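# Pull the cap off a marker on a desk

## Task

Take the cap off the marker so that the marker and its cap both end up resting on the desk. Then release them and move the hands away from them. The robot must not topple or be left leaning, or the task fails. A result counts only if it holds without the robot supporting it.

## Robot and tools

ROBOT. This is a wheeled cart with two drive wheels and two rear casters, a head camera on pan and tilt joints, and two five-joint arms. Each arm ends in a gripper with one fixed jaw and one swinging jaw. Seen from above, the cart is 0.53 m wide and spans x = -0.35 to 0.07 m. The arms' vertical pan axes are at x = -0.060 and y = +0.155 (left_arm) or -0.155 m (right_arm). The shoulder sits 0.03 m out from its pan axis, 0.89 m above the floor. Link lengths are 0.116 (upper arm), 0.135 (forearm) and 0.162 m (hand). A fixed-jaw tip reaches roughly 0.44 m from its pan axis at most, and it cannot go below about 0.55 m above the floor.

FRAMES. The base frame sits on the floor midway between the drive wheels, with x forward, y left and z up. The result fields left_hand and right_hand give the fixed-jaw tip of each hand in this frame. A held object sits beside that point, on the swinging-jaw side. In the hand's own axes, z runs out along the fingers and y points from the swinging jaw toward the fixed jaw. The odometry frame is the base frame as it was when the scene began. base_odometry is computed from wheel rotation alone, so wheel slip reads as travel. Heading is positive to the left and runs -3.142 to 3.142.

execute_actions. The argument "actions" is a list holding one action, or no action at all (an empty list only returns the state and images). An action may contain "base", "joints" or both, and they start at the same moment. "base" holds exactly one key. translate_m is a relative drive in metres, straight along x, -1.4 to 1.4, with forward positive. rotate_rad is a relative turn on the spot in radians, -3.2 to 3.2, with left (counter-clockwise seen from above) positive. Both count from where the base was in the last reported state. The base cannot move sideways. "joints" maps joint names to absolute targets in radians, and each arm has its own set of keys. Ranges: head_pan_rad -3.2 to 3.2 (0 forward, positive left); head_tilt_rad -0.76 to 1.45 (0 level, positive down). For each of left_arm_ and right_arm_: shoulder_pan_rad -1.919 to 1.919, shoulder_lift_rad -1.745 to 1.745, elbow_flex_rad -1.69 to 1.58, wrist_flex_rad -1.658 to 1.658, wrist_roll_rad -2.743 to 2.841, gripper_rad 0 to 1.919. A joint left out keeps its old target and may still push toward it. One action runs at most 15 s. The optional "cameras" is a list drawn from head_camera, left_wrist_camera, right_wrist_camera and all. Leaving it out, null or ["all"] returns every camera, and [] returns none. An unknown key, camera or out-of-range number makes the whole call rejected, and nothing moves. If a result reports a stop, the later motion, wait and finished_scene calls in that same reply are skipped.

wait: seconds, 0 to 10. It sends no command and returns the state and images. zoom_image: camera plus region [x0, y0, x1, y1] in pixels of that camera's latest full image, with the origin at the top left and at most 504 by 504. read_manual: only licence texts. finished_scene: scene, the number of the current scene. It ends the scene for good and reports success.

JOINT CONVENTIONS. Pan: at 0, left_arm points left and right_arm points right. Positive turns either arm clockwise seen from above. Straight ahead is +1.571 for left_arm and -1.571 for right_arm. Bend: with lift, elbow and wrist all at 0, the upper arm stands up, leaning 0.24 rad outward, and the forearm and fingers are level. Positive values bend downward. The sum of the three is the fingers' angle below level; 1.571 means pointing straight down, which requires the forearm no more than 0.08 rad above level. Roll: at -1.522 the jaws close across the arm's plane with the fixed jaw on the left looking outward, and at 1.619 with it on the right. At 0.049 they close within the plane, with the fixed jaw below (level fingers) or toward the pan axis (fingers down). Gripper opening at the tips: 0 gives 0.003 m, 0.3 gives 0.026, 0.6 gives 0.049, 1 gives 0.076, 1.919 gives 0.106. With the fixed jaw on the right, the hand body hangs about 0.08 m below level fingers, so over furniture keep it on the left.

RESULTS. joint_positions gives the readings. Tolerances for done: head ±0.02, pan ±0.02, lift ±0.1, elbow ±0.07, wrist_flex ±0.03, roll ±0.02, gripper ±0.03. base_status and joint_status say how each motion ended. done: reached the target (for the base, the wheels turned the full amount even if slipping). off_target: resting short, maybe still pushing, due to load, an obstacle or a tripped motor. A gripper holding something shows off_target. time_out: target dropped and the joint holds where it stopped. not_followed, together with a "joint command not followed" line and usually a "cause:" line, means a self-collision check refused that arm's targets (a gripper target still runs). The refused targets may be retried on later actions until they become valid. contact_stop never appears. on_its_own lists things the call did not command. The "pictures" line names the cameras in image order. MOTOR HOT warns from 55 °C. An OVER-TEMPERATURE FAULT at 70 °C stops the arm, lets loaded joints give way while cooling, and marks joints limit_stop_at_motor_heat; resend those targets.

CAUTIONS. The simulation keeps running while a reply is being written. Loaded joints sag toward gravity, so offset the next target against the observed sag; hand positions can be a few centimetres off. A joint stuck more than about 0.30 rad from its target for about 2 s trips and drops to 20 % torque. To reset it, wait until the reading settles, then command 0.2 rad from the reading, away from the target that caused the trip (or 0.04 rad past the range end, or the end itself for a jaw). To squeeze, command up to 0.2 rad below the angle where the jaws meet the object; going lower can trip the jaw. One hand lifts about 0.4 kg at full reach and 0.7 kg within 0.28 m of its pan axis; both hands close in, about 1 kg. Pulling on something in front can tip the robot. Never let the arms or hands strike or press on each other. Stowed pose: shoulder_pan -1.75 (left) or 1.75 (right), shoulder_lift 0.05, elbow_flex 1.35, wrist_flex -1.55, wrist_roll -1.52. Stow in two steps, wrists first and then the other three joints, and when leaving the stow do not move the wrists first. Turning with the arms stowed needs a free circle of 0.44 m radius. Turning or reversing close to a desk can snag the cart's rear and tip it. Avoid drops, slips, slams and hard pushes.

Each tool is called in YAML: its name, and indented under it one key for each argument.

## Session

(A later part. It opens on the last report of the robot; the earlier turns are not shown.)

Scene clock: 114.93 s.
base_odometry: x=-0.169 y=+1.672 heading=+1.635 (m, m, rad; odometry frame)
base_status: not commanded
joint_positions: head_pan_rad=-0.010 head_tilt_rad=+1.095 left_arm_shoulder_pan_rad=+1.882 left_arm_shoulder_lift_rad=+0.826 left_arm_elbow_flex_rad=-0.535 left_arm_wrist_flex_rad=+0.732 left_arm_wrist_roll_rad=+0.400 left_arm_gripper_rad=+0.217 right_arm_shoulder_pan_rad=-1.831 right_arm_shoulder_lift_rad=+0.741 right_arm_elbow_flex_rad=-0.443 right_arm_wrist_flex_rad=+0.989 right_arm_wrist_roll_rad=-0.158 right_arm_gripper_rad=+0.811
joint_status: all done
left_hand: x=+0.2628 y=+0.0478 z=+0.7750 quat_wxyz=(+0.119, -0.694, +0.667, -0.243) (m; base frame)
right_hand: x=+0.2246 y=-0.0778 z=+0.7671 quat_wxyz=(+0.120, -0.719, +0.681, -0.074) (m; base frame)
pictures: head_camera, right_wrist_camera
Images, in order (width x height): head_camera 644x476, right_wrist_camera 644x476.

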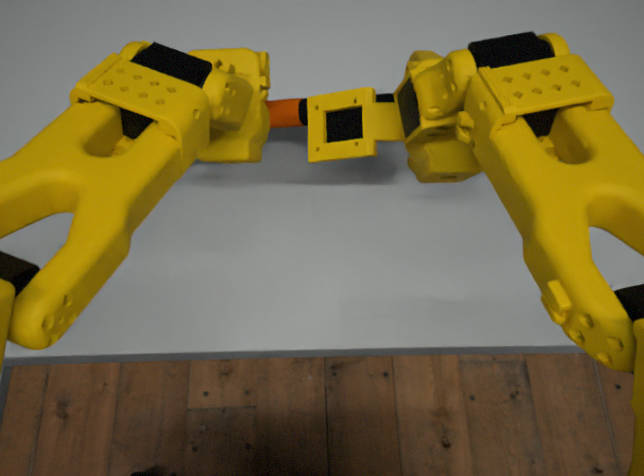

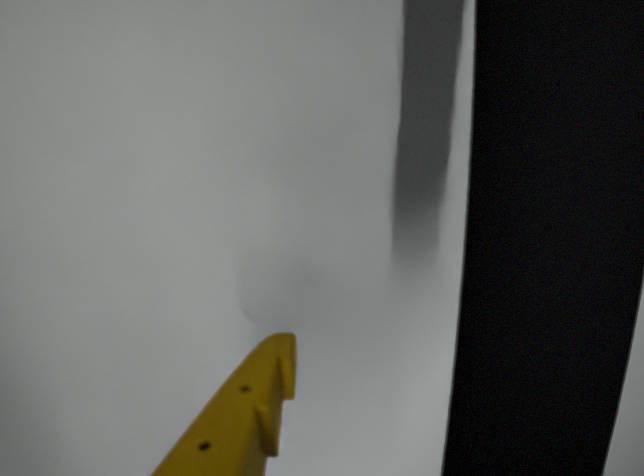

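Move fixed jaw forward ~3 cm, grip, pull.

execute_actions:
  actions:
    - {"joints":{"right_arm_wrist_flex_rad":0.8,"right_arm_shoulder_lift_rad":0.76}}
  cameras: ["right_wrist_camera"]

execute_actions:
  actions:
    - {"joints":{"right_arm_gripper_rad":0.03}}
  cameras: ["right_wrist_camera"]

execute_actions:
  actions:
    - {"joints":{"right_arm_shoulder_pan_rad":-1.7,"left_arm_shoulder_pan_rad":1.75}}
  cameras: ["head_camera"]

Scene clock: 121.83 s.
base_odometry: x=-0.169 y=+1.672 heading=+1.635 (m, m, rad; odometry frame)
base_status: not commanded
joint_positions: head_pan_rad=-0.010 head_tilt_rad=+1.095 left_arm_shoulder_pan_rad=+1.882 left_arm_shoulder_lift_rad=+0.826 left_arm_elbow_flex_rad=-0.535 left_arm_wrist_flex_rad=+0.732 left_arm_wrist_roll_rad=+0.400 left_arm_gripper_rad=+0.217 right_arm_shoulder_pan_rad=-1.831 right_arm_shoulder_lift_rad=+0.781 right_arm_elbow_flex_rad=-0.443 right_arm_wrist_flex_rad=+0.811 right_arm_wrist_roll_rad=-0.158 right_arm_gripper_rad=+0.811
joint_status: all done
left_hand: x=+0.2628 y=+0.0478 z=+0.7750 quat_wxyz=(+0.119, -0.694, +0.667, -0.243) (m; base frame)
right_hand: x=+0.2460 y=-0.0721 z=+0.7646 quat_wxyz=(+0.178, -0.710, +0.672, -0.110) (m; base frame)
pictures: right_wrist_camera
Images, in order (width x height): right_wrist_camera 644x476.

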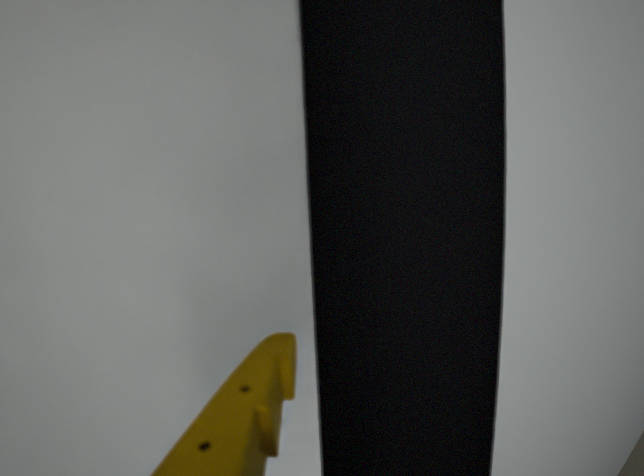

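Scene clock: 122.87 s.
base_odometry: x=-0.169 y=+1.672 heading=+1.635 (m, m, rad; odometry frame)
base_status: not commanded
joint_positions: head_pan_rad=-0.010 head_tilt_rad=+1.095 left_arm_shoulder_pan_rad=+1.882 left_arm_shoulder_lift_rad=+0.832 left_arm_elbow_flex_rad=-0.526 left_arm_wrist_flex_rad=+0.732 left_arm_wrist_roll_rad=+0.398 left_arm_gripper_rad=+0.216 right_arm_shoulder_pan_rad=-1.830 right_arm_shoulder_lift_rad=+0.781 right_arm_elbow_flex_rad=-0.443 right_arm_wrist_flex_rad=+0.802 right_arm_wrist_roll_rad=-0.158 right_arm_gripper_rad=+0.082
joint_status: right_arm_gripper_rad off_target (ended at +0.082, target +0.030)
left_hand: x=+0.2605 y=+0.0485 z=+0.7713 quat_wxyz=(+0.115, -0.695, +0.669, -0.236) (m; base frame)
right_hand: x=+0.2474 y=-0.0722 z=+0.7651 quat_wxyz=(+0.182, -0.709, +0.672, -0.112) (m; base frame)
pictures: right_wrist_camera
Images, in order (width x height): right_wrist_camera 644x476.

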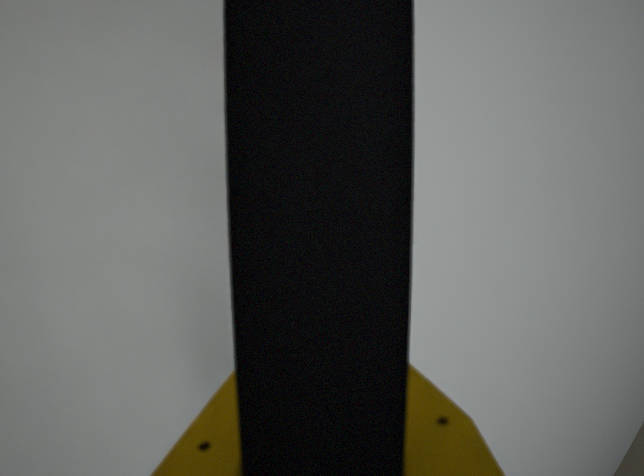

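Scene clock: 123.63 s.
base_odometry: x=-0.169 y=+1.672 heading=+1.635 (m, m, rad; odometry frame)
base_status: not commanded
joint_positions: head_pan_rad=-0.010 head_tilt_rad=+1.095 left_arm_shoulder_pan_rad=+1.761 left_arm_shoulder_lift_rad=+0.832 left_arm_elbow_flex_rad=-0.526 left_arm_wrist_flex_rad=+0.731 left_arm_wrist_roll_rad=+0.398 left_arm_gripper_rad=+0.216 right_arm_shoulder_pan_rad=-1.710 right_arm_shoulder_lift_rad=+0.784 right_arm_elbow_flex_rad=-0.443 right_arm_wrist_flex_rad=+0.802 right_arm_wrist_roll_rad=-0.158 right_arm_gripper_rad=+0.079
joint_status: all done
left_hand: x=+0.2713 y=+0.0880 z=+0.7714 quat_wxyz=(+0.130, -0.734, +0.626, -0.229) (m; base frame)
right_hand: x=+0.2547 y=-0.1096 z=+0.7643 quat_wxyz=(+0.173, -0.668, +0.714, -0.122) (m; base frame)
pictures: head_camera
Images, in order (width x height): head_camera 644x476.

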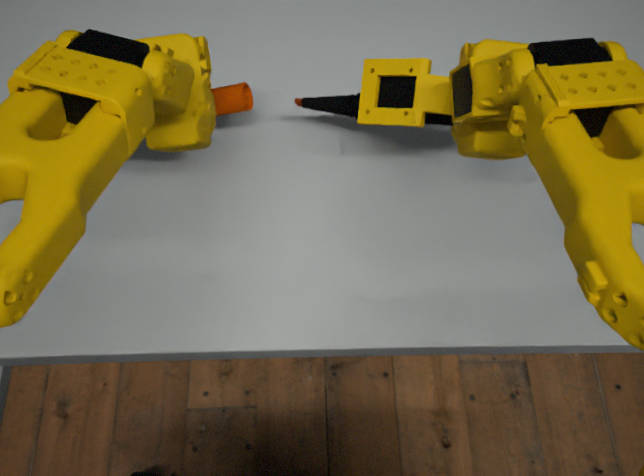

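Uncapped. Lower and release.

execute_actions:
  actions:
    - {"joints":{"left_arm_shoulder_lift_rad":0.95,"right_arm_shoulder_lift_rad":0.88}}
  cameras: []

execute_actions:
  actions:
    - {"joints":{"left_arm_gripper_rad":0.7,"right_arm_gripper_rad":0.7}}
  cameras: []

execute_actions:
  actions:
    - {"joints":{"left_arm_shoulder_lift_rad":0.2,"right_arm_shoulder_lift_rad":0.2}}
  cameras: ["head_camera"]

finished_scene:
  scene: 1

Scene clock: 130.70 s.
base_odometry: x=-0.169 y=+1.672 heading=+1.635 (m, m, rad; odometry frame)
base_status: not commanded
joint_positions: head_pan_rad=-0.010 head_tilt_rad=+1.095 left_arm_shoulder_pan_rad=+1.761 left_arm_shoulder_lift_rad=+0.958 left_arm_elbow_flex_rad=-0.527 left_arm_wrist_flex_rad=+0.726 left_arm_wrist_roll_rad=+0.398 left_arm_gripper_rad=+0.216 right_arm_shoulder_pan_rad=-1.710 right_arm_shoulder_lift_rad=+0.904 right_arm_elbow_flex_rad=-0.441 right_arm_wrist_flex_rad=+0.802 right_arm_wrist_roll_rad=-0.158 right_arm_gripper_rad=+0.079
joint_status: all done
left_hand: x=+0.2548 y=+0.0912 z=+0.7343 quat_wxyz=(+0.101, -0.745, +0.635, -0.179) (m; base frame)
right_hand: x=+0.2370 y=-0.1121 z=+0.7306 quat_wxyz=(+0.125, -0.675, +0.722, -0.088) (m; base frame)
pictures: none
No camera images: the call's "cameras" was empty. Leave "cameras" out to get every camera's image.

Scene clock: 131.57 s.
base_odometry: x=-0.169 y=+1.672 heading=+1.635 (m, m, rad; odometry frame)
base_status: not commanded
joint_positions: head_pan_rad=-0.010 head_tilt_rad=+1.095 left_arm_shoulder_pan_rad=+1.761 left_arm_shoulder_lift_rad=+0.966 left_arm_elbow_flex_rad=-0.527 left_arm_wrist_flex_rad=+0.726 left_arm_wrist_roll_rad=+0.398 left_arm_gripper_rad=+0.687 right_arm_shoulder_pan_rad=-1.710 right_arm_shoulder_lift_rad=+0.904 right_arm_elbow_flex_rad=-0.441 right_arm_wrist_flex_rad=+0.802 right_arm_wrist_roll_rad=-0.158 right_arm_gripper_rad=+0.687
joint_status: all done
left_hand: x=+0.2536 y=+0.0914 z=+0.7321 quat_wxyz=(+0.099, -0.746, +0.635, -0.175) (m; base frame)
right_hand: x=+0.2370 y=-0.1121 z=+0.7306 quat_wxyz=(+0.125, -0.675, +0.722, -0.088) (m; base frame)
pictures: none
No camera images: the call's "cameras" was empty. Leave "cameras" out to get every camera's image.

Scene clock: 132.83 s.
base_odometry: x=-0.169 y=+1.672 heading=+1.635 (m, m, rad; odometry frame)
base_status: not commanded
joint_positions: head_pan_rad=-0.010 head_tilt_rad=+1.095 left_arm_shoulder_pan_rad=+1.761 left_arm_shoulder_lift_rad=+0.246 left_arm_elbow_flex_rad=-0.527 left_arm_wrist_flex_rad=+0.726 left_arm_wrist_roll_rad=+0.398 left_arm_gripper_rad=+0.688 right_arm_shoulder_pan_rad=-1.710 right_arm_shoulder_lift_rad=+0.257 right_arm_elbow_flex_rad=-0.441 right_arm_wrist_flex_rad=+0.802 right_arm_wrist_roll_rad=-0.158 right_arm_gripper_rad=+0.689
joint_status: all done
left_hand: x=+0.2879 y=+0.0848 z=+0.9630 quat_wxyz=(+0.263, -0.644, +0.549, -0.464) (m; base frame)
right_hand: x=+0.2806 y=-0.1060 z=+0.9263 quat_wxyz=(+0.375, -0.607, +0.649, -0.264) (m; base frame)
pictures: head_camera
Images, in order (width x height): head_camera 644x476.

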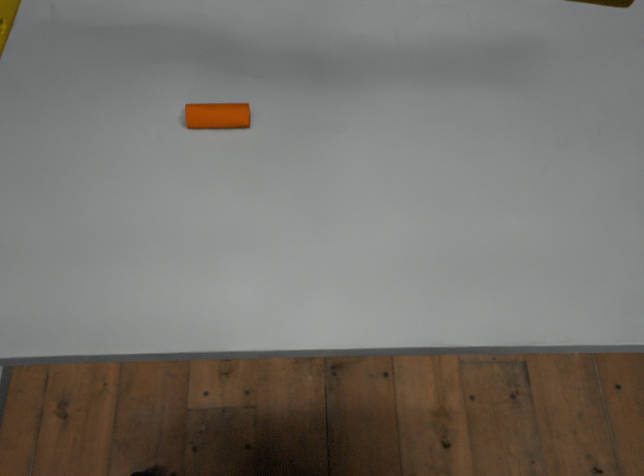

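The scene is finished: the task was done.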